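## Task

Pick up the small cardboard box that sits on the desk and set it down on this room's counter. The robot must not tip over or be left leaning, or the task fails. The box must stay on the counter without the robot holding it; then release it and back the hand away.

## Robot and tools

ROBOT. A wheeled base with a central column, a tilting head and two six-joint arms (left and right), each ending in a two-finger gripper. Folded, as it starts, it is 0.73 m long, 0.62 m wide, 1.88 m tall, with its front 0.40 m ahead of the column. The base drives forward/back and turns in place; it cannot strafe.

FRAMES. Base frame: origin on the floor between the drive wheels under the column, x forward, y left, z up. left_hand and right_hand are reported here: the point where the fingers join (tips 8 mm further). The hand's z axis runs along the fingers (quat_wxyz maps (0, 0, 1) onto it), its y axis across the opening. Odometry frame = base frame at scene start; base_odometry counts wheel turns only, heading positive left, -3.142 to 3.142.

execute_actions. Argument actions: a list holding one action or none (empty just reports state and images). An action may have base, joints, and optional speeds; the parts start together. base holds exactly one key: translate_m (relative drive in metres, forward positive, -3 to 3) or rotate_rad (relative turn in radians, left/counter-clockwise positive, -3.2 to 3.2). Offsets count from the base's last reported position. joints is a map from joint name to an absolute target: head_tilt_rad -0.61 to 1.308 (0 about level, positive looks down); left_joint1_rad..left_joint6_rad and right_joint1_rad..right_joint6_rad in radians (joint1 -2.879 to 2.879, joint2 0 to 3.141, joint3 0 to 3.019, joint4 -1.692 to 1.57, joint5 -1.57 to 1.57, positive swings the hand to the robot's right, joint6 -2.094 to 2.094, positive rolls clockwise seen from behind); left_gripper_m/right_gripper_m 0 to 0.093 m fingertip gap. Done tolerances: head 0.03, joints 1-6: 0.045, 0.14, 0.09, 0.055, 0.03, 0.035, gripper 0.003. speeds caps translate_m (0.05 to 0.8 m/s) or rotate_rad (0.1 to 1 rad/s), defaults being the maxima; it does not slow arms. Base moves needing over 8.667 s are refused; actions end by 15 s. Unknown keys or out-of-range numbers refuse the whole call. A joint omitted may still be driving to an older target. cameras: list from cam_head_left, cam_head_right, cam_left_wrist, cam_right_wrist, nav_camera, all; null/omitted means all, [] none.

wait: seconds 0 to 10; nothing new is commanded. zoom_image: camera plus region [x0, y0, x1, y1] in pixels of its latest full 504x504 image, at most 504 by 504. finished_scene: scene (1 or 2); final, and reports success. Replying with no tool call ends everything.

RESULTS. base_status and joint_status per motion: done; off_target (resting short, may still push); contact_stop (base only, wheel stalled); time_out; not_followed (a safety check withheld an arm's targets, shown with joint command not followed and a cause: line); limit_stop_at_motor_heat. A stop cancels the rest of that reply's motion calls. on_its_own lists uncommanded activity; held at gives a joint's held target, not its position. motor_effort covers only left_wheel and right_wheel in percent (positive pushes forward, bracket = peak); off-rest values hint at pushing or a sill. wheel_motors_off = 1 while overload keeps the wheels off. If turned_by_wheels and turned_by_imu differ by over ~4 % and at least 0.05 rad, the base hit or slipped and heading is off by that gap. base_tilt in degrees (forward, right), ~1 degree bias. Joint torques are raw and noisy. The pictures line orders the images. MOTOR HOT warns at 85 °C; at 100 °C an OVER-TEMPERATURE FAULT drops that arm.

ARM GEOMETRY (typical). Left joint1 -1.57 or right joint1 1.57, joints 5 and 6 at 0: the arm works in a vertical plane 0.23 m beside the column. a = j2 - 0.35, b = 1.05 + j2 - j3, c = b - j4 (c = 1.57 means fingers straight down). Hand ahead = 0.12 + 0.39 sin a + 0.38 cos b + 0.25 cos c; up = 1.46 + 0.39 cos a - 0.38 sin b - 0.25 sin c. E.g. j2, j3, j4 = 0.93, 0.78, 0.14 gives 0.60 m ahead, 1.21 m up. Actual hands sit up to ~5 cm lower/closer (~12 cm loaded); trust the reported hand pose. Reach ~1 m from the shoulder, lowest 0.47 m up; the floor is out of reach. Light loads (up to 0.3 kg) with fingers down: out to 0.6 m ahead, 0.65 to 1.6 m up. Changes under 0.03 rad (0.08 for joints 2, 3) may not move a joint. For gentle contact step about 0.05 rad per call from the last target.

GRIPPER. Fingers 7 cm long; outer span is the opening +1 cm at tips, +5 cm at base; housing 10 x 7 cm; wrist camera sticks 11 cm out on one side. To grip, command an opening smaller than the object (off_target is normal); a reading staying 0.002 m or more above target means something is held.

CAUTIONS. A blocked arm keeps pushing and heats; resend its reported positions to relax it (a held load sags slightly). To clear not_followed, move the joints from the first offending action at least 0.05 rad back, or move the other arm away or drive off. Never let the arms strike or press each other, especially near the centre line. A base stall gives contact_stop: back off 0.05 m before turning. Tabletops between 0.30 and 1.20 m can ride over the housing into the column; back 0.05 m if stuck or leaning back (forward tilt dropping 0.5 degrees). Pushing ~3 s cuts the wheels for 2 s. Avoid drops, slams, toppling or leaving the robot tilted. The sim runs while you think; loose objects may get nudged.

Each tool is called after ">>>" as name([rows], argument=value, ...), one row to a line, values as JSON.

## Session

>>> execute_actions(actions=[])

Scene clock: 0.00 s.
Joint torques (N m, as the arm reports them, + toward a larger angle): no reading
base_odometry: x=+0.000 y=+0.000 heading=+0.000 (m, m, rad; odometry frame)
turned_by_wheels: +0.000 (rad since the last result)
turned_by_imu: +0.000 (rad since the last result)
base_tilt: forward=-0.8 right=-0.7 (deg)
base_status: not commanded
joint_positions: head_tilt_rad=+0.865 left_joint1_rad=-1.583 left_joint2_rad=+0.888 left_joint3_rad=+0.421 left_joint4_rad=-0.955 left_joint5_rad=-0.025 left_joint6_rad=+0.041 left_gripper_m=+0.095 right_joint1_rad=+1.550 right_joint2_rad=+0.883 right_joint3_rad=+0.371 right_joint4_rad=-0.906 right_joint5_rad=+0.036 right_joint6_rad=+0.088 right_gripper_m=+0.094
joint_status: not commanded
wheel_motors_off: 0
motor_effort: left_wheel=+3 right_wheel=+2 (%)
left_hand: x=+0.1516 y=+0.2262 z=+1.2516 quat_wxyz=(+0.434, -0.029, -0.900, +0.001) (m; base frame)
right_hand: x=+0.1333 y=-0.2359 z=+1.2514 quat_wxyz=(+0.431, -0.040, -0.900, +0.041) (m; base frame)
pictures: cam_head_left, cam_head_right, cam_left_wrist, cam_right_wrist, nav_camera
Images, in order (width x height): cam_head_left 504x504, cam_head_right 504x504, cam_left_wrist 504x504, cam_right_wrist 504x504, nav_camera 504x504.

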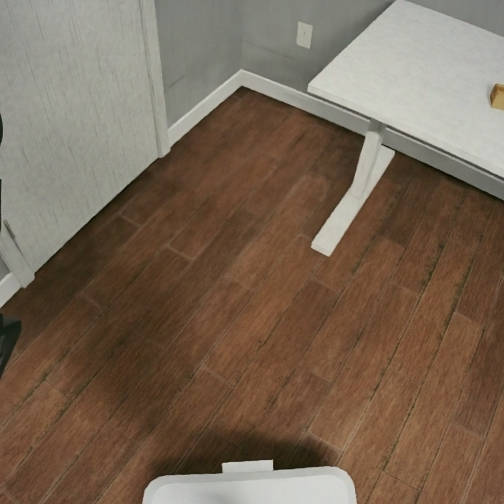

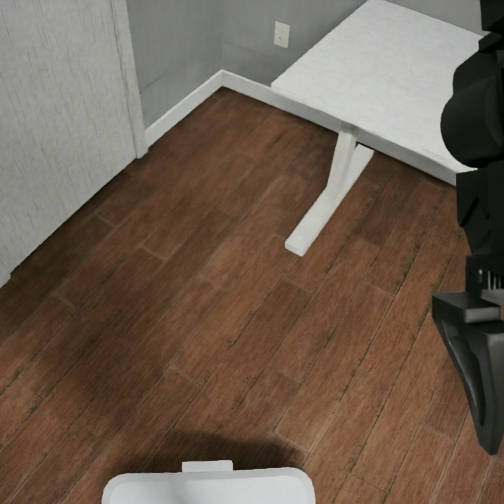

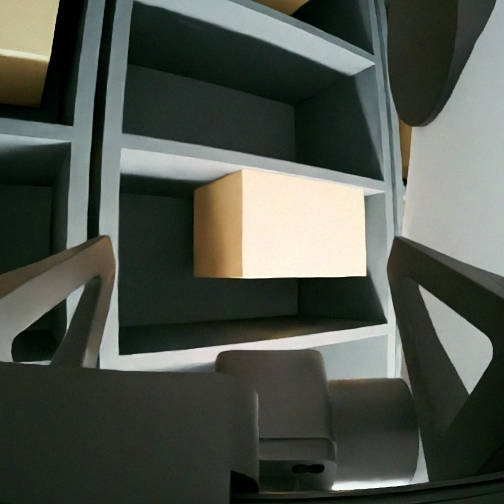

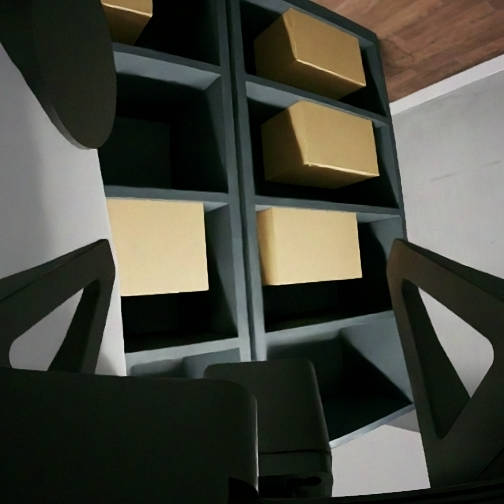

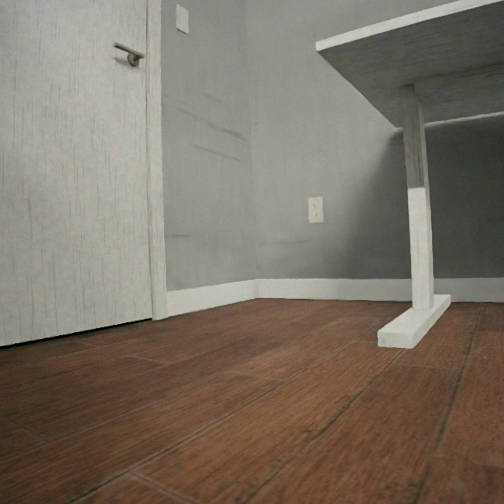

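>>> execute_actions([
  {"base":{"rotate_rad":-0.6},"joints":{"head_tilt_rad":0.6}},
], cameras=["cam_head_left","cam_head_right","nav_camera"])

Scene clock: 2.30 s.
Joint torques (N m, as the arm reports them, + toward a larger angle): left_arm=[-1.21 -8.19 -0.32 -1.69  0.01  0.08] | right_arm=[ 0.31 -6.17 -1.29 -1.15  0.13  0.03]
base_odometry: x=+0.000 y=+0.000 heading=-0.599 (m, m, rad; odometry frame)
turned_by_wheels: -0.599 (rad since the last result)
turned_by_imu: -0.582 (rad since the last result)
base_tilt: forward=-0.7 right=-0.6 (deg)
base_status: done
joint_positions: head_tilt_rad=+0.617 left_joint1_rad=-1.583 left_joint2_rad=+0.888 left_joint3_rad=+0.421 left_joint4_rad=-0.955 left_joint5_rad=-0.025 left_joint6_rad=+0.041 left_gripper_m=+0.095 right_joint1_rad=+1.550 right_joint2_rad=+0.883 right_joint3_rad=+0.371 right_joint4_rad=-0.906 right_joint5_rad=+0.036 right_joint6_rad=+0.088 right_gripper_m=+0.094
joint_status: all done
wheel_motors_off: 0
motor_effort: left_wheel=+4(56) right_wheel=-4(36) (%)
left_hand: x=+0.1516 y=+0.2262 z=+1.2516 quat_wxyz=(+0.434, -0.029, -0.900, +0.001) (m; base frame)
right_hand: x=+0.1333 y=-0.2359 z=+1.2514 quat_wxyz=(+0.431, -0.040, -0.900, +0.041) (m; base frame)
pictures: cam_head_left, cam_head_right, nav_camera
camera_calibration (this result's frames):
cam_head_left: T_world_to_cam=[[-0.0852254, -0.996151, 0.0204663, 0.0333635], [-0.629904, 0.0379532, -0.775745, 1.23096], [0.771983, -0.079005, -0.630714, 0.854039], [0, 0, 0, 1]] pos_world=[0.118927, 0.0539895, 1.49288]
cam_head_right: T_world_to_cam=[[-0.0691752, -0.997482, 0.0156539, -0.0625291], [-0.615332, 0.0303117, -0.787685, 1.24222], [0.785227, -0.0641206, -0.615879, 0.827227], [0, 0, 0, 1]] pos_world=[0.110494, -0.0469833, 1.48893]
Images, in order (width x height): cam_head_left 504x504, cam_head_right 504x504, nav_camera 504x504.

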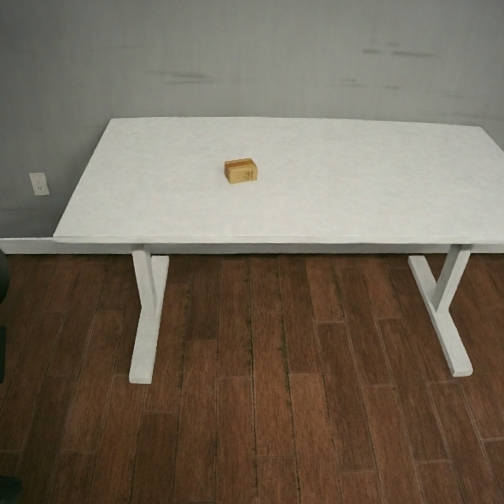

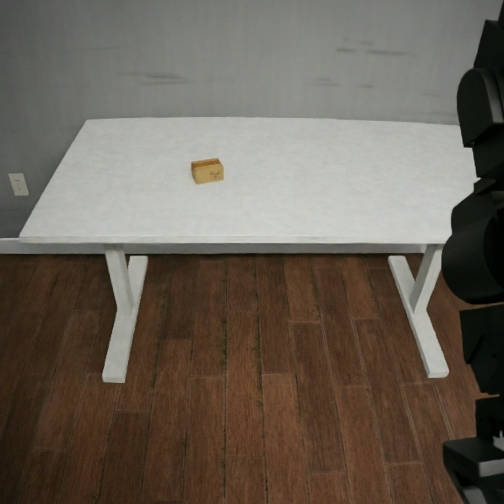

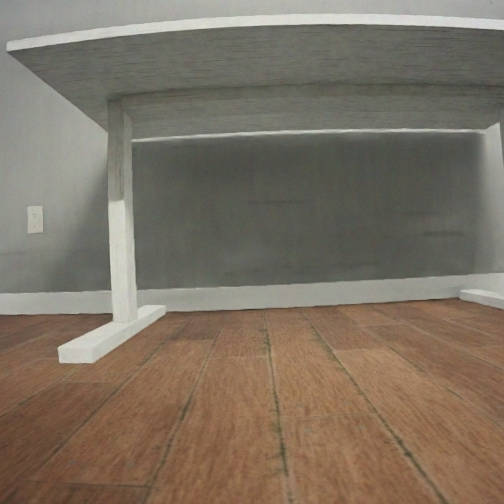

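>>> execute_actions([
  {"base":{"rotate_rad":-0.17},"joints":{"head_tilt_rad":0.9,"left_joint2_rad":1.7,"left_joint3_rad":1.7,"left_joint4_rad":-0.5}},
], cameras=[])

>>> execute_actions([
  {"base":{"translate_m":0.7}},
], cameras=["cam_head_left","cam_head_right","cam_left_wrist"])

Scene clock: 6.93 s.
Joint torques (N m, as the arm reports them, + toward a larger angle): left_arm=[ -1.46 -22.98   6.33   0.31   0.     0.06] | right_arm=[ 0.33 -6.23 -1.29 -1.22  0.13  0.03]
base_odometry: x=+0.000 y=+0.000 heading=-0.768 (m, m, rad; odometry frame)
turned_by_wheels: -0.169 (rad since the last result)
turned_by_imu: -0.168 (rad since the last result)
base_tilt: forward=-0.8 right=-0.6 (deg)
base_status: done
joint_positions: head_tilt_rad=+0.901 left_joint1_rad=-1.583 left_joint2_rad=+1.696 left_joint3_rad=+1.692 left_joint4_rad=-0.511 left_joint5_rad=-0.025 left_joint6_rad=+0.041 left_gripper_m=+0.095 right_joint1_rad=+1.550 right_joint2_rad=+0.883 right_joint3_rad=+0.371 right_joint4_rad=-0.906 right_joint5_rad=+0.036 right_joint6_rad=+0.088 right_gripper_m=+0.094
joint_status: all done
wheel_motors_off: 0
motor_effort: left_wheel=+6(29) right_wheel=-6(28) (%)
left_hand: x=+0.6909 y=+0.2197 z=+0.9629 quat_wxyz=(-0.004, -0.023, -1.000, -0.007) (m; base frame)
right_hand: x=+0.1333 y=-0.2359 z=+1.2514 quat_wxyz=(+0.431, -0.040, -0.900, +0.041) (m; base frame)
pictures: none
No camera images: the call's "cameras" was empty. Leave "cameras" out to get every camera's image.

Scene clock: 9.80 s.
Joint torques (N m, as the arm reports them, + toward a larger angle): left_arm=[ -1.2  -22.93   6.34   0.35   0.01   0.05] | right_arm=[ 0.35 -6.06 -1.43 -1.15  0.13  0.03]
base_odometry: x=+0.503 y=-0.487 heading=-0.769 (m, m, rad; odometry frame)
turned_by_wheels: +0.000 (rad since the last result)
turned_by_imu: -0.001 (rad since the last result)
base_tilt: forward=-0.8 right=-0.7 (deg)
base_status: done
joint_positions: head_tilt_rad=+0.902 left_joint1_rad=-1.583 left_joint2_rad=+1.697 left_joint3_rad=+1.692 left_joint4_rad=-0.511 left_joint5_rad=-0.025 left_joint6_rad=+0.041 left_gripper_m=+0.095 right_joint1_rad=+1.550 right_joint2_rad=+0.882 right_joint3_rad=+0.372 right_joint4_rad=-0.906 right_joint5_rad=+0.036 right_joint6_rad=+0.088 right_gripper_m=+0.094
joint_status: not commanded
wheel_motors_off: 0
motor_effort: left_wheel=+0(62) right_wheel=+0(70) (%)
left_hand: x=+0.6907 y=+0.2197 z=+0.9627 quat_wxyz=(-0.004, -0.023, -1.000, -0.007) (m; base frame)
right_hand: x=+0.1343 y=-0.2360 z=+1.2511 quat_wxyz=(+0.430, -0.040, -0.901, +0.041) (m; base frame)
pictures: cam_head_left, cam_head_right, cam_left_wrist
camera_calibration (this result's frames):
cam_head_left: T_world_to_cam=[[-0.0760699, -0.996151, 0.0435386, -0.00262558], [-0.822124, 0.0379532, -0.568042, 0.92071], [0.564203, -0.079005, -0.821847, 1.15877], [0, 0, 0, 1]] pos_world=[0.102954, 0.0539895, 1.47545]
cam_head_right: T_world_to_cam=[[-0.0620125, -0.997482, 0.0344195, -0.0917863], [-0.811484, 0.0303117, -0.583588, 0.937723], [0.581075, -0.0641206, -0.81132, 1.13841], [0, 0, 0, 1]] pos_world=[0.0937515, -0.0469833, 1.47402]
cam_left_wrist: T_world_to_cam=[[-0.0388669, -0.998974, -0.0232271, 0.270596], [-0.815264, 0.0182616, 0.578801, 0.00562464], [-0.577783, 0.0414324, -0.815138, 1.29821], [0, 0, 0, 1]] pos_world=[0.765186, 0.216428, 1.06125]
Images, in order (width x height): cam_head_left 504x504, cam_head_right 504x504, cam_left_wrist 504x504.

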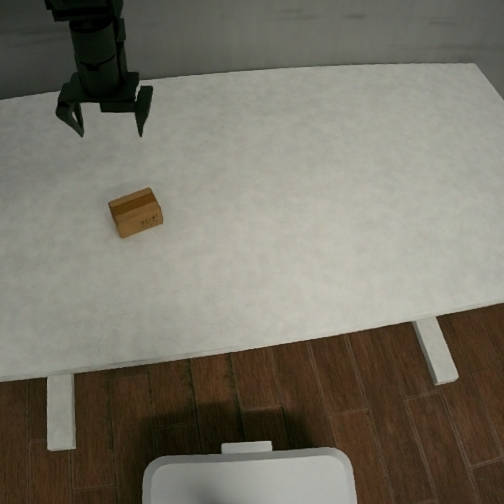

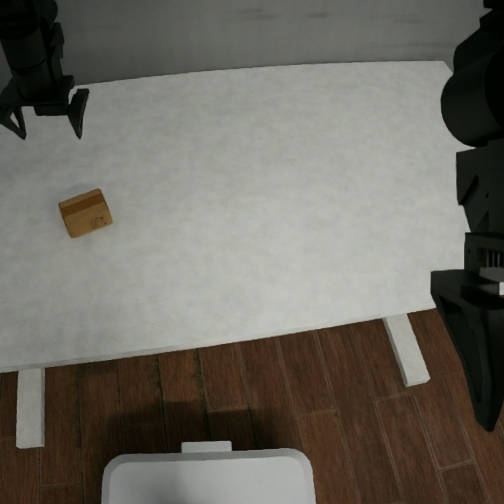

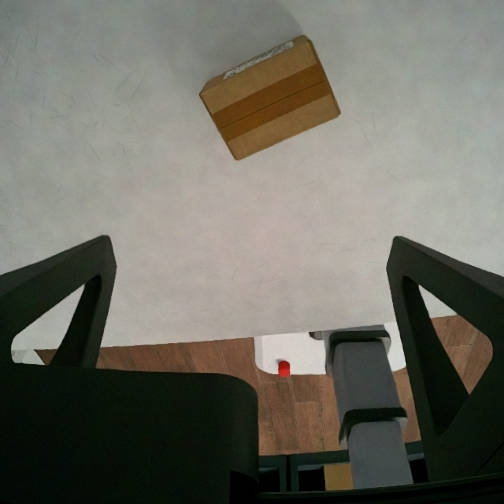

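>>> execute_actions([
  {"joints":{"left_joint2_rad":2.0,"left_joint3_rad":2.01,"left_joint4_rad":-0.535,"left_joint6_rad":1.15}},
], cameras=["cam_head_left","cam_left_wrist"])

Scene clock: 13.27 s.
Joint torques (N m, as the arm reports them, + toward a larger angle): left_arm=[ -1.77 -24.48   7.7   -0.65   0.06   0.22] | right_arm=[ 0.36 -6.14 -1.4  -1.14  0.13  0.03]
base_odometry: x=+0.503 y=-0.487 heading=-0.769 (m, m, rad; odometry frame)
turned_by_wheels: +0.000 (rad since the last result)
turned_by_imu: -0.001 (rad since the last result)
base_tilt: forward=-0.7 right=-0.6 (deg)
base_status: not commanded
joint_positions: head_tilt_rad=+0.902 left_joint1_rad=-1.583 left_joint2_rad=+2.015 left_joint3_rad=+1.982 left_joint4_rad=-0.524 left_joint5_rad=-0.025 left_joint6_rad=+1.136 left_gripper_m=+0.095 right_joint1_rad=+1.550 right_joint2_rad=+0.882 right_joint3_rad=+0.372 right_joint4_rad=-0.906 right_joint5_rad=+0.036 right_joint6_rad=+0.088 right_gripper_m=+0.094
joint_status: all done
wheel_motors_off: 0
motor_effort: left_wheel=-1(1) right_wheel=+1(0) (%)
left_hand: x=+0.6782 y=+0.2184 z=+0.8359 quat_wxyz=(+0.018, -0.541, -0.841, +0.003) (m; base frame)
right_hand: x=+0.1343 y=-0.2360 z=+1.2511 quat_wxyz=(+0.430, -0.040, -0.901, +0.041) (m; base frame)
pictures: cam_head_left, cam_left_wrist
camera_calibration (this result's frames):
cam_head_left: T_world_to_cam=[[-0.0760699, -0.996151, 0.0435386, -0.00262562], [-0.822124, 0.0379532, -0.568042, 0.920709], [0.564203, -0.079005, -0.821847, 1.15877], [0, 0, 0, 1]] pos_world=[0.102954, 0.0539895, 1.47545]
cam_left_wrist: T_world_to_cam=[[-0.906369, -0.422181, 0.0160726, 0.695352], [-0.326578, 0.724242, 0.607306, -0.440636], [-0.268033, 0.545194, -0.794305, 0.85014], [0, 0, 0, 1]] pos_world=[0.71421, 0.1492, 0.931695]
Images, in order (width x height): cam_head_left 504x504, cam_left_wrist 504x504.

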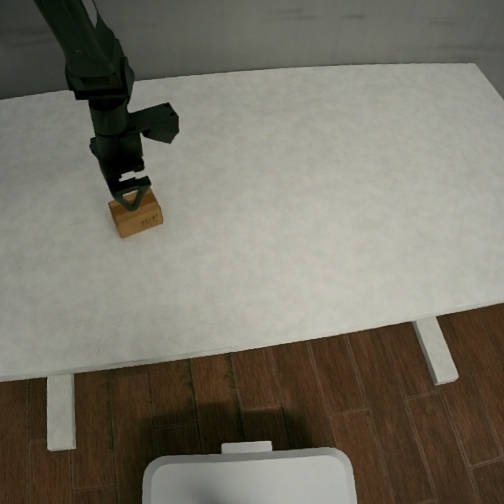

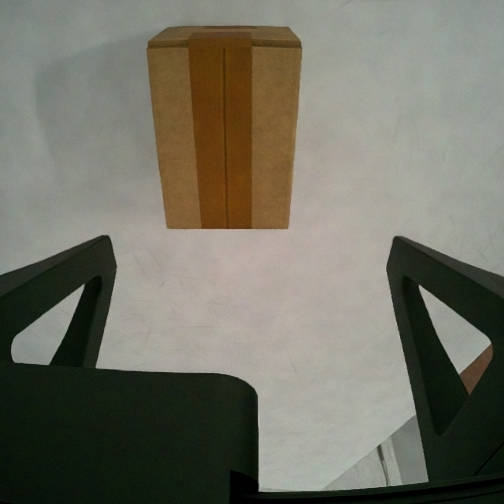

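>>> execute_actions([
  {"joints":{"left_joint2_rad":2.22,"left_joint3_rad":2.33,"left_joint4_rad":-0.6}},
], cameras=["cam_head_left","cam_left_wrist"])

Scene clock: 15.00 s.
Joint torques (N m, as the arm reports them, + toward a larger angle): left_arm=[ -1.51 -24.24   8.99  -0.62   0.07   0.2 ] | right_arm=[ 0.31 -6.08 -1.48 -1.14  0.13  0.02]
base_odometry: x=+0.503 y=-0.487 heading=-0.769 (m, m, rad; odometry frame)
turned_by_wheels: +0.000 (rad since the last result)
turned_by_imu: -0.001 (rad since the last result)
base_tilt: forward=-0.7 right=-0.7 (deg)
base_status: not commanded
joint_positions: head_tilt_rad=+0.902 left_joint1_rad=-1.583 left_joint2_rad=+2.229 left_joint3_rad=+2.298 left_joint4_rad=-0.587 left_joint5_rad=-0.025 left_joint6_rad=+1.136 left_gripper_m=+0.095 right_joint1_rad=+1.550 right_joint2_rad=+0.882 right_joint3_rad=+0.372 right_joint4_rad=-0.906 right_joint5_rad=+0.036 right_joint6_rad=+0.088 right_gripper_m=+0.094
joint_status: all done
wheel_motors_off: 0
motor_effort: left_wheel=+0(1) right_wheel=+0(1) (%)
left_hand: x=+0.7047 y=+0.2176 z=+0.7754 quat_wxyz=(+0.001, -0.541, -0.841, -0.008) (m; base frame)
right_hand: x=+0.1343 y=-0.2360 z=+1.2511 quat_wxyz=(+0.430, -0.040, -0.901, +0.041) (m; base frame)
pictures: cam_head_left, cam_left_wrist
camera_calibration (this result's frames):
cam_head_left: T_world_to_cam=[[-0.0760699, -0.996151, 0.0435386, -0.0026256], [-0.822124, 0.0379532, -0.568042, 0.92071], [0.564203, -0.079005, -0.821847, 1.15877], [0, 0, 0, 1]] pos_world=[0.102954, 0.0539895, 1.47545]
cam_left_wrist: T_world_to_cam=[[-0.906105, -0.422575, -0.0201228, 0.748005], [-0.350944, 0.724245, 0.593555, -0.366805], [-0.236247, 0.544885, -0.804542, 0.795263], [0, 0, 0, 1]] pos_world=[0.736921, 0.148418, 0.872594]
Images, in order (width x height): cam_head_left 504x504, cam_left_wrist 504x504.

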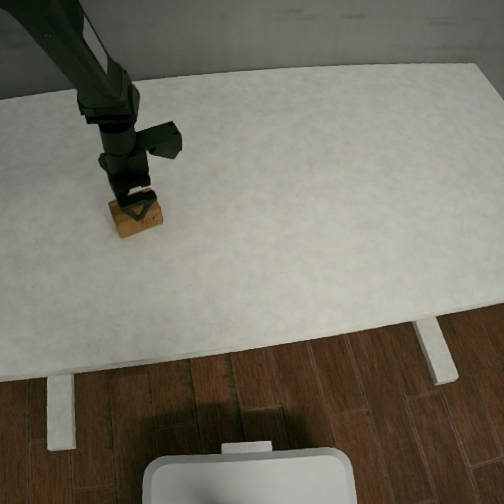

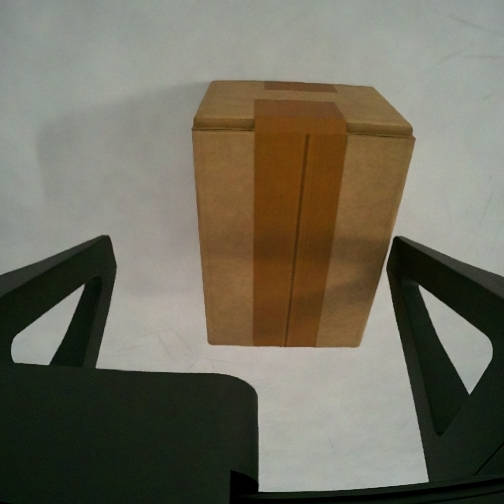

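Lowering via joint 2 alone also pulls the hand back.

>>> execute_actions([
  {"base":{"translate_m":-0.01},"joints":{"left_joint2_rad":2.28,"left_joint4_rad":-0.56}},
], cameras=["cam_left_wrist"])

Scene clock: 16.27 s.
Joint torques (N m, as the arm reports them, + toward a larger angle): left_arm=[ -1.72 -22.44   7.98   0.26   0.08   0.2 ] | right_arm=[ 0.31 -5.99 -1.21 -1.17  0.13  0.02]
base_odometry: x=+0.496 y=-0.480 heading=-0.769 (m, m, rad; odometry frame)
turned_by_wheels: +0.000 (rad since the last result)
turned_by_imu: +0.000 (rad since the last result)
base_tilt: forward=-0.8 right=-0.6 (deg)
base_status: done
joint_positions: head_tilt_rad=+0.902 left_joint1_rad=-1.583 left_joint2_rad=+2.275 left_joint3_rad=+2.303 left_joint4_rad=-0.572 left_joint5_rad=-0.025 left_joint6_rad=+1.136 left_gripper_m=+0.095 right_joint1_rad=+1.550 right_joint2_rad=+0.881 right_joint3_rad=+0.369 right_joint4_rad=-0.906 right_joint5_rad=+0.036 right_joint6_rad=+0.088 right_gripper_m=+0.094
joint_status: all done
wheel_motors_off: 0
motor_effort: left_wheel=+0(39) right_wheel=+0(34) (%)
left_hand: x=+0.6794 y=+0.2175 z=+0.7503 quat_wxyz=(+0.012, -0.541, -0.841, -0.001) (m; base frame)
right_hand: x=+0.1329 y=-0.2359 z=+1.2517 quat_wxyz=(+0.431, -0.040, -0.901, +0.041) (m; base frame)
pictures: cam_left_wrist
camera_calibration (this result's frames):
cam_left_wrist: T_world_to_cam=[[-0.906602, -0.421973, 0.00332536, 0.707114], [-0.334947, 0.724377, 0.602568, -0.378337], [-0.256676, 0.545176, -0.798061, 0.778054], [0, 0, 0, 1]] pos_world=[0.714056, 0.148266, 0.846556]
Images, in order (width x height): cam_left_wrist 504x504.

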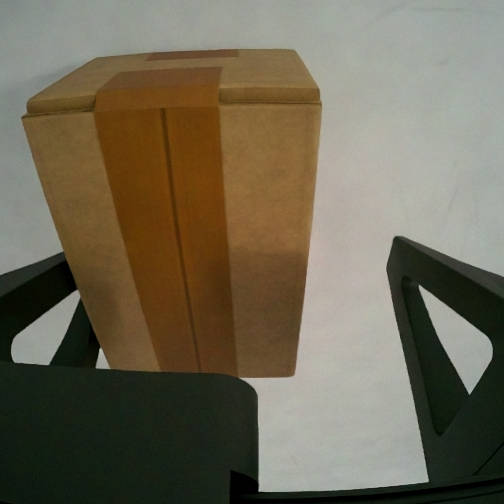

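>>> execute_actions([
  {"base":{"translate_m":0.018},"joints":{"left_gripper_m":0.03}},
], cameras=["cam_left_wrist"])

>>> execute_actions([
  {"base":{"translate_m":-0.4},"joints":{"left_joint2_rad":1.4,"left_joint3_rad":1.5,"left_joint4_rad":-0.6,"head_tilt_rad":0.4}},
], cameras=["cam_left_wrist"])

>>> execute_actions([
  {"base":{"rotate_rad":-1.2}},
], cameras=["cam_head_left","nav_camera"])

Scene clock: 18.20 s.
Joint torques (N m, as the arm reports them, + toward a larger angle): left_arm=[ -1.7  -22.74   7.74   0.25   0.09   0.19] | right_arm=[ 0.34 -6.24 -1.21 -1.19  0.13  0.03]
base_odometry: x=+0.509 y=-0.492 heading=-0.769 (m, m, rad; odometry frame)
turned_by_wheels: +0.000 (rad since the last result)
turned_by_imu: -0.001 (rad since the last result)
base_tilt: forward=-0.7 right=-0.6 (deg)
base_status: done
joint_positions: head_tilt_rad=+0.902 left_joint1_rad=-1.583 left_joint2_rad=+2.276 left_joint3_rad=+2.309 left_joint4_rad=-0.571 left_joint5_rad=-0.025 left_joint6_rad=+1.137 left_gripper_m=+0.059 right_joint1_rad=+1.550 right_joint2_rad=+0.882 right_joint3_rad=+0.371 right_joint4_rad=-0.906 right_joint5_rad=+0.036 right_joint6_rad=+0.088 right_gripper_m=+0.094
joint_status: left_gripper_m off_target (ended at +0.059, target +0.030)
wheel_motors_off: 0
motor_effort: left_wheel=+0(36) right_wheel=+0(37) (%)
left_hand: x=+0.6822 y=+0.2175 z=+0.7509 quat_wxyz=(+0.010, -0.541, -0.841, -0.002) (m; base frame)
right_hand: x=+0.1336 y=-0.2359 z=+1.2514 quat_wxyz=(+0.430, -0.040, -0.901, +0.041) (m; base frame)
pictures: cam_left_wrist
camera_calibration (this result's frames):
cam_left_wrist: T_world_to_cam=[[-0.906741, -0.421683, -0.0018395, 0.713548], [-0.338154, 0.72451, 0.600614, -0.374142], [-0.251936, 0.545223, -0.799537, 0.777135], [0, 0, 0, 1]] pos_world=[0.716274, 0.148248, 0.847376]
Images, in order (width x height): cam_left_wrist 504x504.

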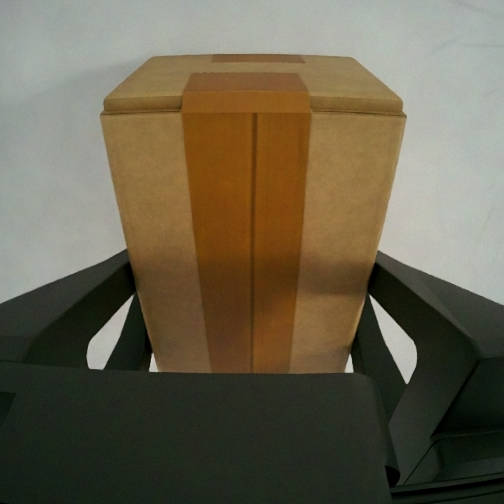

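Scene clock: 20.80 s.
Joint torques (N m, as the arm reports them, + toward a larger angle): left_arm=[ -1.49 -22.73   6.93  -0.6    0.08   0.18] | right_arm=[ 0.35 -6.1  -1.27 -1.19  0.13  0.03]
base_odometry: x=+0.222 y=-0.214 heading=-0.770 (m, m, rad; odometry frame)
turned_by_wheels: -0.001 (rad since the last result)
turned_by_imu: -0.002 (rad since the last result)
base_tilt: forward=-0.8 right=-0.6 (deg)
base_status: done
joint_positions: head_tilt_rad=+0.418 left_joint1_rad=-1.583 left_joint2_rad=+1.407 left_joint3_rad=+1.493 left_joint4_rad=-0.588 left_joint5_rad=-0.025 left_joint6_rad=+1.137 left_gripper_m=+0.059 right_joint1_rad=+1.550 right_joint2_rad=+0.882 right_joint3_rad=+0.370 right_joint4_rad=-0.906 right_joint5_rad=+0.036 right_joint6_rad=+0.088 right_gripper_m=+0.094
joint_status: all done
wheel_motors_off: 0
motor_effort: left_wheel=-3(35) right_wheel=-1(34) (%)
left_hand: x=+0.6835 y=+0.2211 z=+1.0853 quat_wxyz=(-0.005, -0.541, -0.841, -0.012) (m; base frame)
right_hand: x=+0.1333 y=-0.2359 z=+1.2514 quat_wxyz=(+0.431, -0.040, -0.901, +0.041) (m; base frame)
pictures: cam_left_wrist
camera_calibration (this result's frames):
cam_left_wrist: T_world_to_cam=[[-0.905945, -0.422035, -0.0339013, 0.751203], [-0.359519, 0.724508, 0.588077, -0.548937], [-0.223628, 0.544953, -0.808094, 1.03283], [0, 0, 0, 1]] pos_world=[0.714166, 0.151897, 1.18291]
Images, in order (width x height): cam_left_wrist 504x504.

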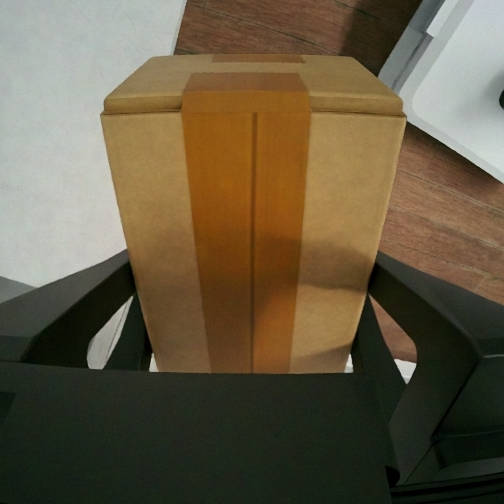

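Scene clock: 23.53 s.
Joint torques (N m, as the arm reports them, + toward a larger angle): left_arm=[ -1.5  -22.77   6.93  -0.6    0.07   0.17] | right_arm=[ 0.35 -6.11 -1.27 -1.15  0.13  0.03]
base_odometry: x=+0.222 y=-0.214 heading=-1.969 (m, m, rad; odometry frame)
turned_by_wheels: -1.199 (rad since the last result)
turned_by_imu: -1.176 (rad since the last result)
base_tilt: forward=-0.8 right=-0.6 (deg)
base_status: done
joint_positions: head_tilt_rad=+0.418 left_joint1_rad=-1.583 left_joint2_rad=+1.407 left_joint3_rad=+1.493 left_joint4_rad=-0.588 left_joint5_rad=-0.025 left_joint6_rad=+1.137 left_gripper_m=+0.059 right_joint1_rad=+1.550 right_joint2_rad=+0.882 right_joint3_rad=+0.370 right_joint4_rad=-0.906 right_joint5_rad=+0.036 right_joint6_rad=+0.088 right_gripper_m=+0.094
joint_status: not commanded
wheel_motors_off: 0
motor_effort: left_wheel=+4(44) right_wheel=-4(47) (%)
left_hand: x=+0.6835 y=+0.2213 z=+1.0853 quat_wxyz=(-0.005, -0.541, -0.841, -0.012) (m; base frame)
right_hand: x=+0.1333 y=-0.2359 z=+1.2514 quat_wxyz=(+0.431, -0.040, -0.901, +0.041) (m; base frame)
pictures: cam_head_left, nav_camera
camera_calibration (this result's frames):
cam_head_left: T_world_to_cam=[[-0.0875895, -0.996151, 0.00321355, 0.060051], [-0.464109, 0.0379532, -0.884965, 1.39087], [0.881437, -0.079005, -0.465647, 0.594363], [0, 0, 0, 1]] pos_world=[0.126882, 0.0539895, 1.50744]
Images, in order (width x height): cam_head_left 504x504, nav_camera 504x504.

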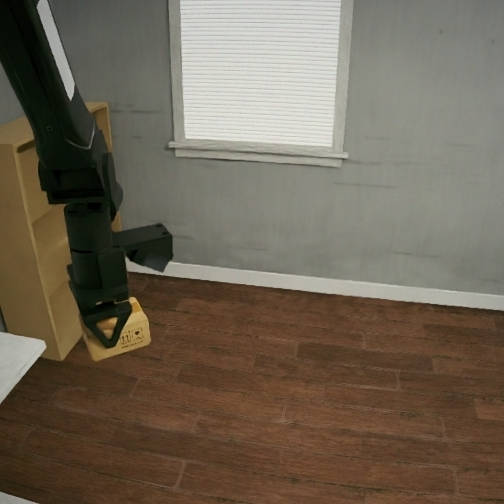

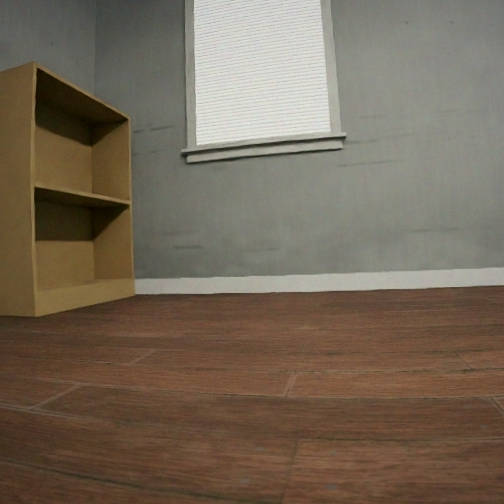

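>>> execute_actions([
  {"base":{"rotate_rad":-1.1}},
], cameras=["cam_head_left","nav_camera"])

Scene clock: 26.60 s.
Joint torques (N m, as the arm reports them, + toward a larger angle): left_arm=[ -1.56 -22.67   6.94  -0.52   0.07   0.19] | right_arm=[ 0.37 -5.99 -1.21 -1.17  0.13  0.03]
base_odometry: x=+0.222 y=-0.214 heading=-3.069 (m, m, rad; odometry frame)
turned_by_wheels: -1.099 (rad since the last result)
turned_by_imu: -1.086 (rad since the last result)
base_tilt: forward=-0.8 right=-0.7 (deg)
base_status: done
joint_positions: head_tilt_rad=+0.418 left_joint1_rad=-1.583 left_joint2_rad=+1.407 left_joint3_rad=+1.493 left_joint4_rad=-0.588 left_joint5_rad=-0.025 left_joint6_rad=+1.137 left_gripper_m=+0.059 right_joint1_rad=+1.550 right_joint2_rad=+0.882 right_joint3_rad=+0.370 right_joint4_rad=-0.906 right_joint5_rad=+0.036 right_joint6_rad=+0.088 right_gripper_m=+0.094
joint_status: not commanded
wheel_motors_off: 0
motor_effort: left_wheel=+5(28) right_wheel=-4(28) (%)
left_hand: x=+0.6835 y=+0.2216 z=+1.0852 quat_wxyz=(-0.005, -0.541, -0.841, -0.012) (m; base frame)
right_hand: x=+0.1333 y=-0.2359 z=+1.2514 quat_wxyz=(+0.431, -0.040, -0.901, +0.041) (m; base frame)
pictures: cam_head_left, nav_camera
camera_calibration (this result's frames):
cam_head_left: T_world_to_cam=[[-0.0875895, -0.996151, 0.0032135, 0.060051], [-0.464108, 0.0379532, -0.884965, 1.39087], [0.881437, -0.079005, -0.465646, 0.594362], [0, 0, 0, 1]] pos_world=[0.126882, 0.0539895, 1.50744]
Images, in order (width x height): cam_head_left 504x504, nav_camera 504x504.

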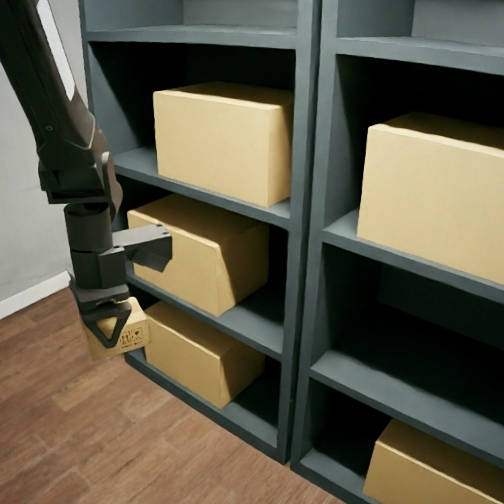

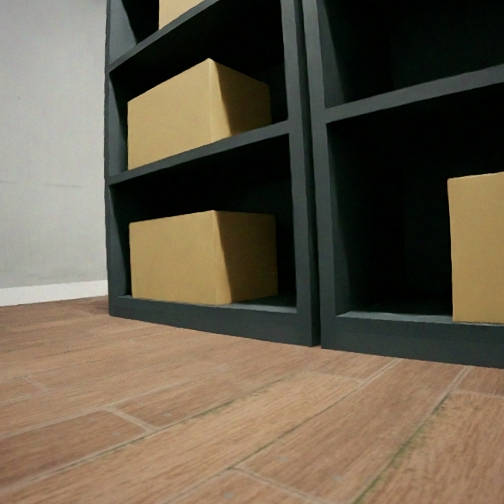

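>>> execute_actions([
  {"base":{"rotate_rad":-1.3},"joints":{"left_joint2_rad":0.93,"left_joint3_rad":0.9,"left_joint4_rad":-0.4}},
], cameras=["cam_head_left","nav_camera"])

Scene clock: 37.53 s.
Joint torques (N m, as the arm reports them, + toward a larger angle): left_arm=[ -1.43 -15.76   5.9    0.57   0.09   0.18] | right_arm=[ 0.35 -6.15 -1.25 -1.13  0.13  0.03]
base_odometry: x=+0.222 y=-0.214 heading=+1.915 (m, m, rad; odometry frame)
turned_by_wheels: -1.299 (rad since the last result)
turned_by_imu: -1.284 (rad since the last result)
base_tilt: forward=-0.7 right=-0.6 (deg)
base_status: done
joint_positions: head_tilt_rad=+0.418 left_joint1_rad=-1.582 left_joint2_rad=+0.934 left_joint3_rad=+0.894 left_joint4_rad=-0.415 left_joint5_rad=-0.025 left_joint6_rad=+1.137 left_gripper_m=+0.059 right_joint1_rad=+1.550 right_joint2_rad=+0.882 right_joint3_rad=+0.370 right_joint4_rad=-0.906 right_joint5_rad=+0.036 right_joint6_rad=+0.088 right_gripper_m=+0.094
joint_status: all done
wheel_motors_off: 0
motor_effort: left_wheel=+4(28) right_wheel=-4(29) (%)
left_hand: x=+0.5315 y=+0.2237 z=+1.1929 quat_wxyz=(-0.025, -0.540, -0.841, -0.025) (m; base frame)
right_hand: x=+0.1333 y=-0.2359 z=+1.2514 quat_wxyz=(+0.431, -0.040, -0.901, +0.041) (m; base frame)
pictures: cam_head_left, nav_camera
camera_calibration (this result's frames):
cam_head_left: T_world_to_cam=[[-0.0875895, -0.996151, 0.00321335, 0.0600513], [-0.464107, 0.0379532, -0.884966, 1.39087], [0.881438, -0.079005, -0.465645, 0.59436], [0, 0, 0, 1]] pos_world=[0.126882, 0.0539895, 1.50744]
Images, in order (width x height): cam_head_left 504x504, nav_camera 504x504.

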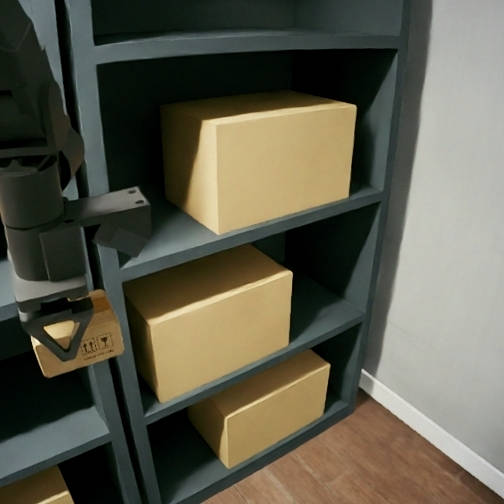

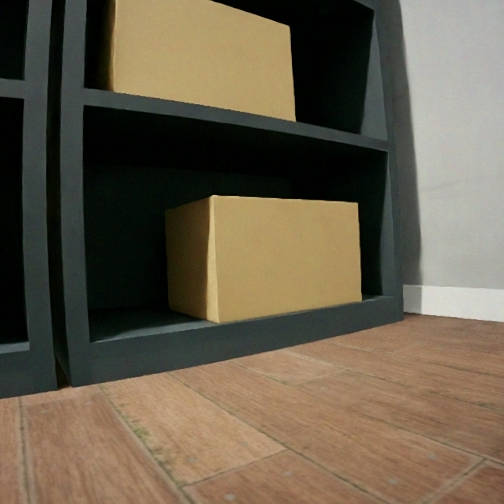

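>>> execute_actions([
  {"base":{"rotate_rad":2.16}},
], cameras=[])

>>> execute_actions([
  {"base":{"translate_m":2.0}},
], cameras=["nav_camera"])

>>> execute_actions([
  {"base":{"rotate_rad":-1.1}},
], cameras=["cam_head_left","nav_camera"])

Scene clock: 42.23 s.
Joint torques (N m, as the arm reports them, + toward a larger angle): left_arm=[ -1.34 -15.85   5.95   0.53   0.09   0.18] | right_arm=[ 0.34 -5.98 -1.29 -1.16  0.13  0.03]
base_odometry: x=+0.222 y=-0.214 heading=-2.209 (m, m, rad; odometry frame)
turned_by_wheels: +2.159 (rad since the last result)
turned_by_imu: +2.120 (rad since the last result)
base_tilt: forward=-0.7 right=-0.6 (deg)
base_status: done
joint_positions: head_tilt_rad=+0.418 left_joint1_rad=-1.582 left_joint2_rad=+0.934 left_joint3_rad=+0.894 left_joint4_rad=-0.415 left_joint5_rad=-0.025 left_joint6_rad=+1.137 left_gripper_m=+0.059 right_joint1_rad=+1.550 right_joint2_rad=+0.882 right_joint3_rad=+0.370 right_joint4_rad=-0.906 right_joint5_rad=+0.036 right_joint6_rad=+0.088 right_gripper_m=+0.094
joint_status: not commanded
wheel_motors_off: 0
motor_effort: left_wheel=-3(43) right_wheel=+4(36) (%)
left_hand: x=+0.5315 y=+0.2237 z=+1.1929 quat_wxyz=(-0.025, -0.540, -0.841, -0.025) (m; base frame)
right_hand: x=+0.1333 y=-0.2359 z=+1.2514 quat_wxyz=(+0.431, -0.040, -0.901, +0.041) (m; base frame)
pictures: none
No camera images: the call's "cameras" was empty. Leave "cameras" out to get every camera's image.

Scene clock: 46.83 s.
Joint torques (N m, as the arm reports them, + toward a larger angle): left_arm=[ -1.26 -10.53  25.73   0.76   0.08   0.21] | right_arm=[ 0.39 -6.06 -1.57 -1.16  0.13  0.03]
base_odometry: x=-0.968 y=-1.820 heading=-2.207 (m, m, rad; odometry frame)
turned_by_wheels: +0.002 (rad since the last result)
turned_by_imu: +0.001 (rad since the last result)
base_tilt: forward=-0.7 right=-0.6 (deg)
base_status: done
joint_positions: head_tilt_rad=+0.418 left_joint1_rad=-1.583 left_joint2_rad=+0.926 left_joint3_rad=+0.565 left_joint4_rad=-0.436 left_joint5_rad=-0.025 left_joint6_rad=+1.137 left_gripper_m=+0.059 right_joint1_rad=+1.550 right_joint2_rad=+0.881 right_joint3_rad=+0.373 right_joint4_rad=-0.906 right_joint5_rad=+0.036 right_joint6_rad=+0.088 right_gripper_m=+0.094
joint_status: not commanded
wheel_motors_off: 0
motor_effort: left_wheel=+14(69) right_wheel=+14(61) (%)
left_hand: x=+0.3302 y=+0.2243 z=+1.1645 quat_wxyz=(+0.119, -0.538, -0.832, +0.067) (m; base frame)
right_hand: x=+0.1351 y=-0.2360 z=+1.2509 quat_wxyz=(+0.429, -0.040, -0.901, +0.041) (m; base frame)
pictures: nav_camera
Images, in order (width x height): nav_camera 504x504.

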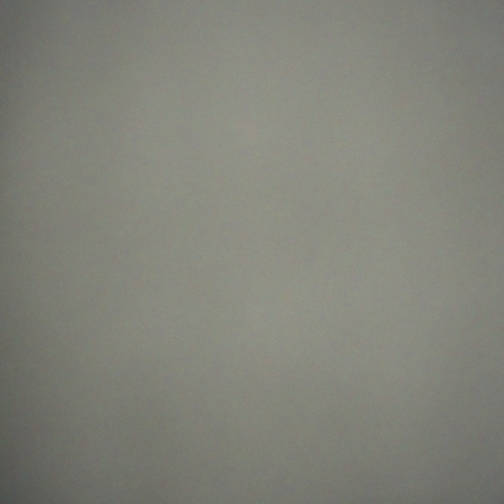

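Scene clock: 49.27 s.
Joint torques (N m, as the arm reports them, + toward a larger angle): left_arm=[  1.28 -19.85  18.85   2.16   0.01   0.17] | right_arm=[ 0.41 -6.03 -1.35 -1.15  0.12  0.03]
base_odometry: x=-0.968 y=-1.820 heading=+2.977 (m, m, rad; odometry frame)
turned_by_wheels: -1.099 (rad since the last result)
turned_by_imu: -0.928 (rad since the last result)
base_tilt: forward=-0.8 right=-0.6 (deg)
base_status: done
joint_positions: head_tilt_rad=+0.418 left_joint1_rad=-1.619 left_joint2_rad=+1.021 left_joint3_rad=+0.709 left_joint4_rad=-0.474 left_joint5_rad=-0.023 left_joint6_rad=+1.140 left_gripper_m=+0.059 right_joint1_rad=+1.550 right_joint2_rad=+0.881 right_joint3_rad=+0.372 right_joint4_rad=-0.906 right_joint5_rad=+0.036 right_joint6_rad=+0.088 right_gripper_m=+0.094
joint_status: not commanded
wheel_motors_off: 0
motor_effort: left_wheel=+6(78) right_wheel=+1(62) (%)
left_hand: x=+0.3805 y=+0.2084 z=+1.1460 quat_wxyz=(+0.106, -0.549, -0.826, +0.077) (m; base frame)
right_hand: x=+0.1342 y=-0.2360 z=+1.2512 quat_wxyz=(+0.430, -0.041, -0.901, +0.041) (m; base frame)
pictures: cam_head_left, nav_camera
camera_calibration (this result's frames):
cam_head_left: T_world_to_cam=[[-0.0875916, -0.996151, 0.00315674, 0.0601386], [-0.463535, 0.0379532, -0.885266, 1.3913], [0.881739, -0.079005, -0.465075, 0.593467], [0, 0, 0, 1]] pos_world=[0.126903, 0.0539895, 1.50749]
Images, in order (width x height): cam_head_left 504x504, nav_camera 504x504.

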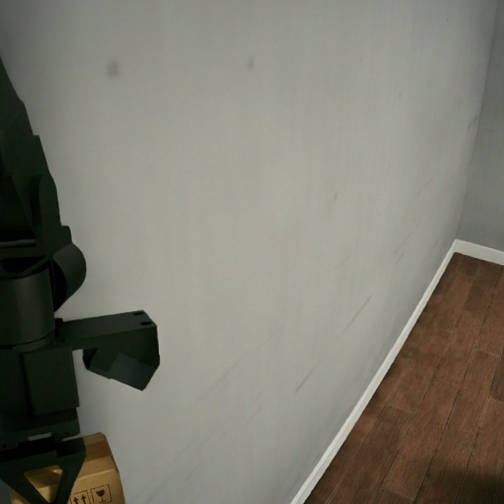

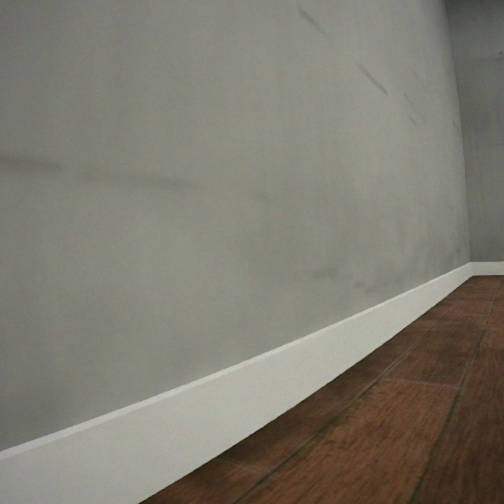

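I misjudged and hit the wall; backing off.

>>> execute_actions([
  {"base":{"translate_m":-0.35}},
], cameras=[])

>>> execute_actions([
  {"base":{"rotate_rad":-0.8}},
], cameras=["cam_head_left","nav_camera"])

Scene clock: 52.07 s.
Joint torques (N m, as the arm reports them, + toward a larger angle): left_arm=[ -0.61 -15.24   5.95   0.25   0.     0.16] | right_arm=[ 0.36 -6.05 -1.22 -1.16  0.12  0.02]
base_odometry: x=-0.623 y=-1.878 heading=+2.976 (m, m, rad; odometry frame)
turned_by_wheels: -0.001 (rad since the last result)
turned_by_imu: -0.003 (rad since the last result)
base_tilt: forward=-0.7 right=-0.7 (deg)
base_status: done
joint_positions: head_tilt_rad=+0.418 left_joint1_rad=-1.595 left_joint2_rad=+0.928 left_joint3_rad=+0.896 left_joint4_rad=-0.407 left_joint5_rad=-0.023 left_joint6_rad=+1.140 left_gripper_m=+0.059 right_joint1_rad=+1.550 right_joint2_rad=+0.880 right_joint3_rad=+0.369 right_joint4_rad=-0.906 right_joint5_rad=+0.036 right_joint6_rad=+0.088 right_gripper_m=+0.094
joint_status: not commanded
wheel_motors_off: 0
motor_effort: left_wheel=-1(68) right_wheel=+2(54) (%)
left_hand: x=+0.5365 y=+0.2174 z=+1.1961 quat_wxyz=(-0.036, -0.544, -0.838, -0.024) (m; base frame)
right_hand: x=+0.1329 y=-0.2360 z=+1.2517 quat_wxyz=(+0.431, -0.041, -0.901, +0.041) (m; base frame)
pictures: none
No camera images: the call's "cameras" was empty. Leave "cameras" out to get every camera's image.

Scene clock: 54.17 s.
Joint torques (N m, as the arm reports them, + toward a larger angle): left_arm=[ -0.95 -15.12   5.75   0.34   0.     0.14] | right_arm=[ 0.33 -5.97 -1.15 -1.15  0.12  0.02]
base_odometry: x=-0.623 y=-1.878 heading=+2.176 (m, m, rad; odometry frame)
turned_by_wheels: -0.799 (rad since the last result)
turned_by_imu: -0.780 (rad since the last result)
base_tilt: forward=-0.7 right=-0.6 (deg)
base_status: done
joint_positions: head_tilt_rad=+0.418 left_joint1_rad=-1.594 left_joint2_rad=+0.928 left_joint3_rad=+0.896 left_joint4_rad=-0.407 left_joint5_rad=-0.023 left_joint6_rad=+1.140 left_gripper_m=+0.059 right_joint1_rad=+1.550 right_joint2_rad=+0.880 right_joint3_rad=+0.369 right_joint4_rad=-0.906 right_joint5_rad=+0.036 right_joint6_rad=+0.088 right_gripper_m=+0.094
joint_status: not commanded
wheel_motors_off: 0
motor_effort: left_wheel=+3(57) right_wheel=-3(50) (%)
left_hand: x=+0.5365 y=+0.2178 z=+1.1961 quat_wxyz=(-0.035, -0.543, -0.838, -0.024) (m; base frame)
right_hand: x=+0.1329 y=-0.2360 z=+1.2517 quat_wxyz=(+0.431, -0.041, -0.901, +0.041) (m; base frame)
pictures: cam_head_left, nav_camera
camera_calibration (this result's frames):
cam_head_left: T_world_to_cam=[[-0.0875916, -0.996151, 0.00315675, 0.0601386], [-0.463535, 0.0379532, -0.885266, 1.3913], [0.881739, -0.079005, -0.465075, 0.593467], [0, 0, 0, 1]] pos_world=[0.126903, 0.0539895, 1.50749]
Images, in order (width x height): cam_head_left 504x504, nav_camera 504x504.

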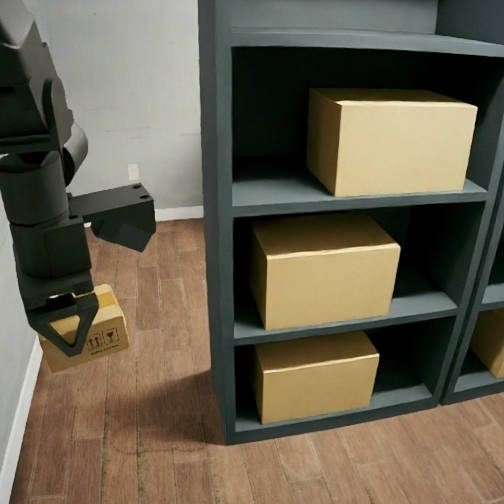

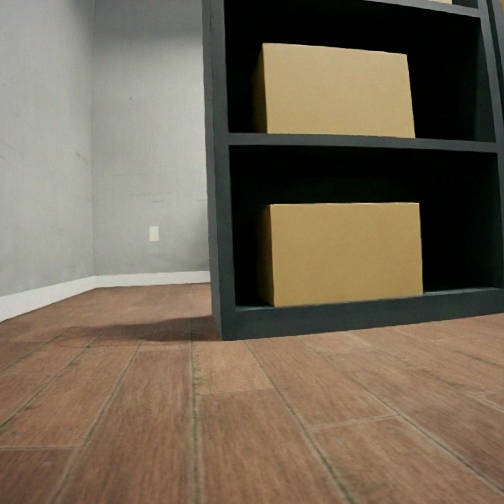

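>>> execute_actions([
  {"base":{"rotate_rad":0.42},"joints":{"left_joint3_rad":0.6,"left_joint4_rad":-0.3,"left_joint6_rad":0.0,"head_tilt_rad":0.9}},
], cameras=[])

>>> execute_actions([
  {"base":{"translate_m":0.45}},
], cameras=[])

>>> execute_actions([
  {"base":{"rotate_rad":-0.2}},
], cameras=["cam_head_left","nav_camera"])

Scene clock: 57.73 s.
Joint torques (N m, as the arm reports them, + toward a larger angle): left_arm=[ -0.56 -11.92   3.32  -0.11  -0.07  -0.05] | right_arm=[ 0.35 -5.96 -1.15 -1.16  0.12  0.03]
base_odometry: x=-0.623 y=-1.878 heading=+2.596 (m, m, rad; odometry frame)
turned_by_wheels: +0.419 (rad since the last result)
turned_by_imu: +0.413 (rad since the last result)
base_tilt: forward=-0.8 right=-0.7 (deg)
base_status: done
joint_positions: head_tilt_rad=+0.901 left_joint1_rad=-1.594 left_joint2_rad=+0.933 left_joint3_rad=+0.589 left_joint4_rad=-0.304 left_joint5_rad=-0.023 left_joint6_rad=+0.014 left_gripper_m=+0.059 right_joint1_rad=+1.550 right_joint2_rad=+0.880 right_joint3_rad=+0.369 right_joint4_rad=-0.906 right_joint5_rad=+0.036 right_joint6_rad=+0.088 right_gripper_m=+0.094
joint_status: all done
wheel_motors_off: 0
motor_effort: left_wheel=-4(26) right_wheel=+0(22) (%)
left_hand: x=+0.3746 y=+0.2189 z=+1.1570 quat_wxyz=(+0.062, -0.014, -0.998, -0.001) (m; base frame)
right_hand: x=+0.1329 y=-0.2360 z=+1.2517 quat_wxyz=(+0.431, -0.041, -0.901, +0.041) (m; base frame)
pictures: none
No camera images: the call's "cameras" was empty. Leave "cameras" out to get every camera's image.

Scene clock: 60.20 s.
Joint torques (N m, as the arm reports them, + toward a larger angle): left_arm=[ -0.5  -12.76   2.65  -0.14  -0.09  -0.05] | right_arm=[ 0.39 -6.11 -1.5  -1.17  0.12  0.03]
base_odometry: x=-1.007 y=-1.644 heading=+2.595 (m, m, rad; odometry frame)
turned_by_wheels: -0.001 (rad since the last result)
turned_by_imu: -0.002 (rad since the last result)
base_tilt: forward=-0.8 right=-0.6 (deg)
base_status: done
joint_positions: head_tilt_rad=+0.902 left_joint1_rad=-1.594 left_joint2_rad=+0.933 left_joint3_rad=+0.598 left_joint4_rad=-0.304 left_joint5_rad=-0.023 left_joint6_rad=+0.014 left_gripper_m=+0.059 right_joint1_rad=+1.550 right_joint2_rad=+0.881 right_joint3_rad=+0.373 right_joint4_rad=-0.906 right_joint5_rad=+0.036 right_joint6_rad=+0.088 right_gripper_m=+0.094
joint_status: not commanded
wheel_motors_off: 0
motor_effort: left_wheel=-2(64) right_wheel=+1(73) (%)
left_hand: x=+0.3800 y=+0.2188 z=+1.1572 quat_wxyz=(+0.058, -0.014, -0.998, -0.001) (m; base frame)
right_hand: x=+0.1348 y=-0.2360 z=+1.2510 quat_wxyz=(+0.429, -0.041, -0.901, +0.041) (m; base frame)
pictures: none
No camera images: the call's "cameras" was empty. Leave "cameras" out to get every camera's image.

Scene clock: 61.57 s.
Joint torques (N m, as the arm reports them, + toward a larger angle): left_arm=[ -0.6  -11.91   2.54  -0.14  -0.1   -0.05] | right_arm=[ 0.36 -5.95 -1.45 -1.15  0.12  0.03]
base_odometry: x=-1.007 y=-1.644 heading=+2.396 (m, m, rad; odometry frame)
turned_by_wheels: -0.199 (rad since the last result)
turned_by_imu: -0.192 (rad since the last result)
base_tilt: forward=-0.7 right=-0.7 (deg)
base_status: done
joint_positions: head_tilt_rad=+0.902 left_joint1_rad=-1.594 left_joint2_rad=+0.933 left_joint3_rad=+0.598 left_joint4_rad=-0.304 left_joint5_rad=-0.023 left_joint6_rad=+0.014 left_gripper_m=+0.059 right_joint1_rad=+1.550 right_joint2_rad=+0.881 right_joint3_rad=+0.373 right_joint4_rad=-0.906 right_joint5_rad=+0.036 right_joint6_rad=+0.088 right_gripper_m=+0.094
joint_status: not commanded
wheel_motors_off: 0
motor_effort: left_wheel=+0(44) right_wheel=-1(54) (%)
left_hand: x=+0.3800 y=+0.2188 z=+1.1572 quat_wxyz=(+0.058, -0.014, -0.998, -0.001) (m; base frame)
right_hand: x=+0.1348 y=-0.2360 z=+1.2510 quat_wxyz=(+0.429, -0.041, -0.901, +0.041) (m; base frame)
pictures: cam_head_left, nav_camera
camera_calibration (this result's frames):
cam_head_left: T_world_to_cam=[[-0.0760711, -0.996151, 0.0435366, -0.00262246], [-0.822109, 0.0379532, -0.568063, 0.920742], [0.564225, -0.079005, -0.821832, 1.15875], [0, 0, 0, 1]] pos_world=[0.102956, 0.0539895, 1.47545]
Images, in order (width x height): cam_head_left 504x504, nav_camera 504x504.

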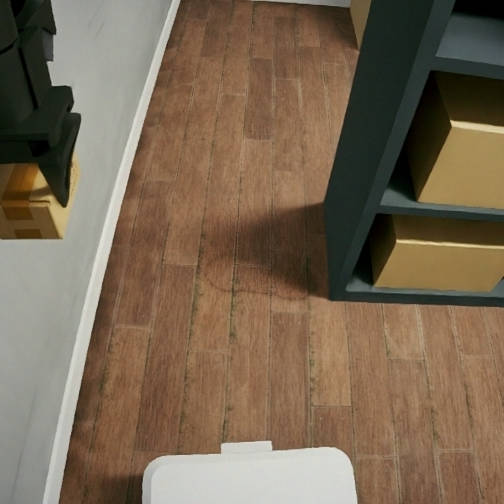

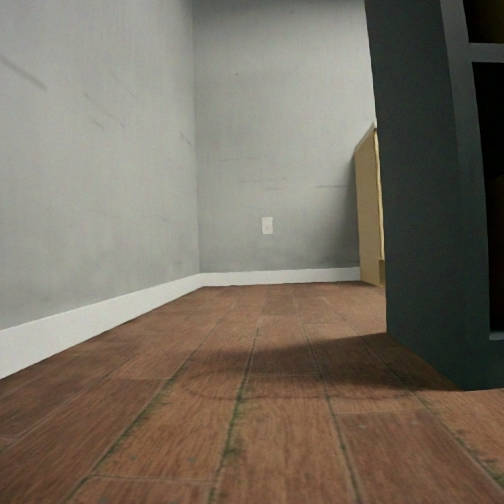

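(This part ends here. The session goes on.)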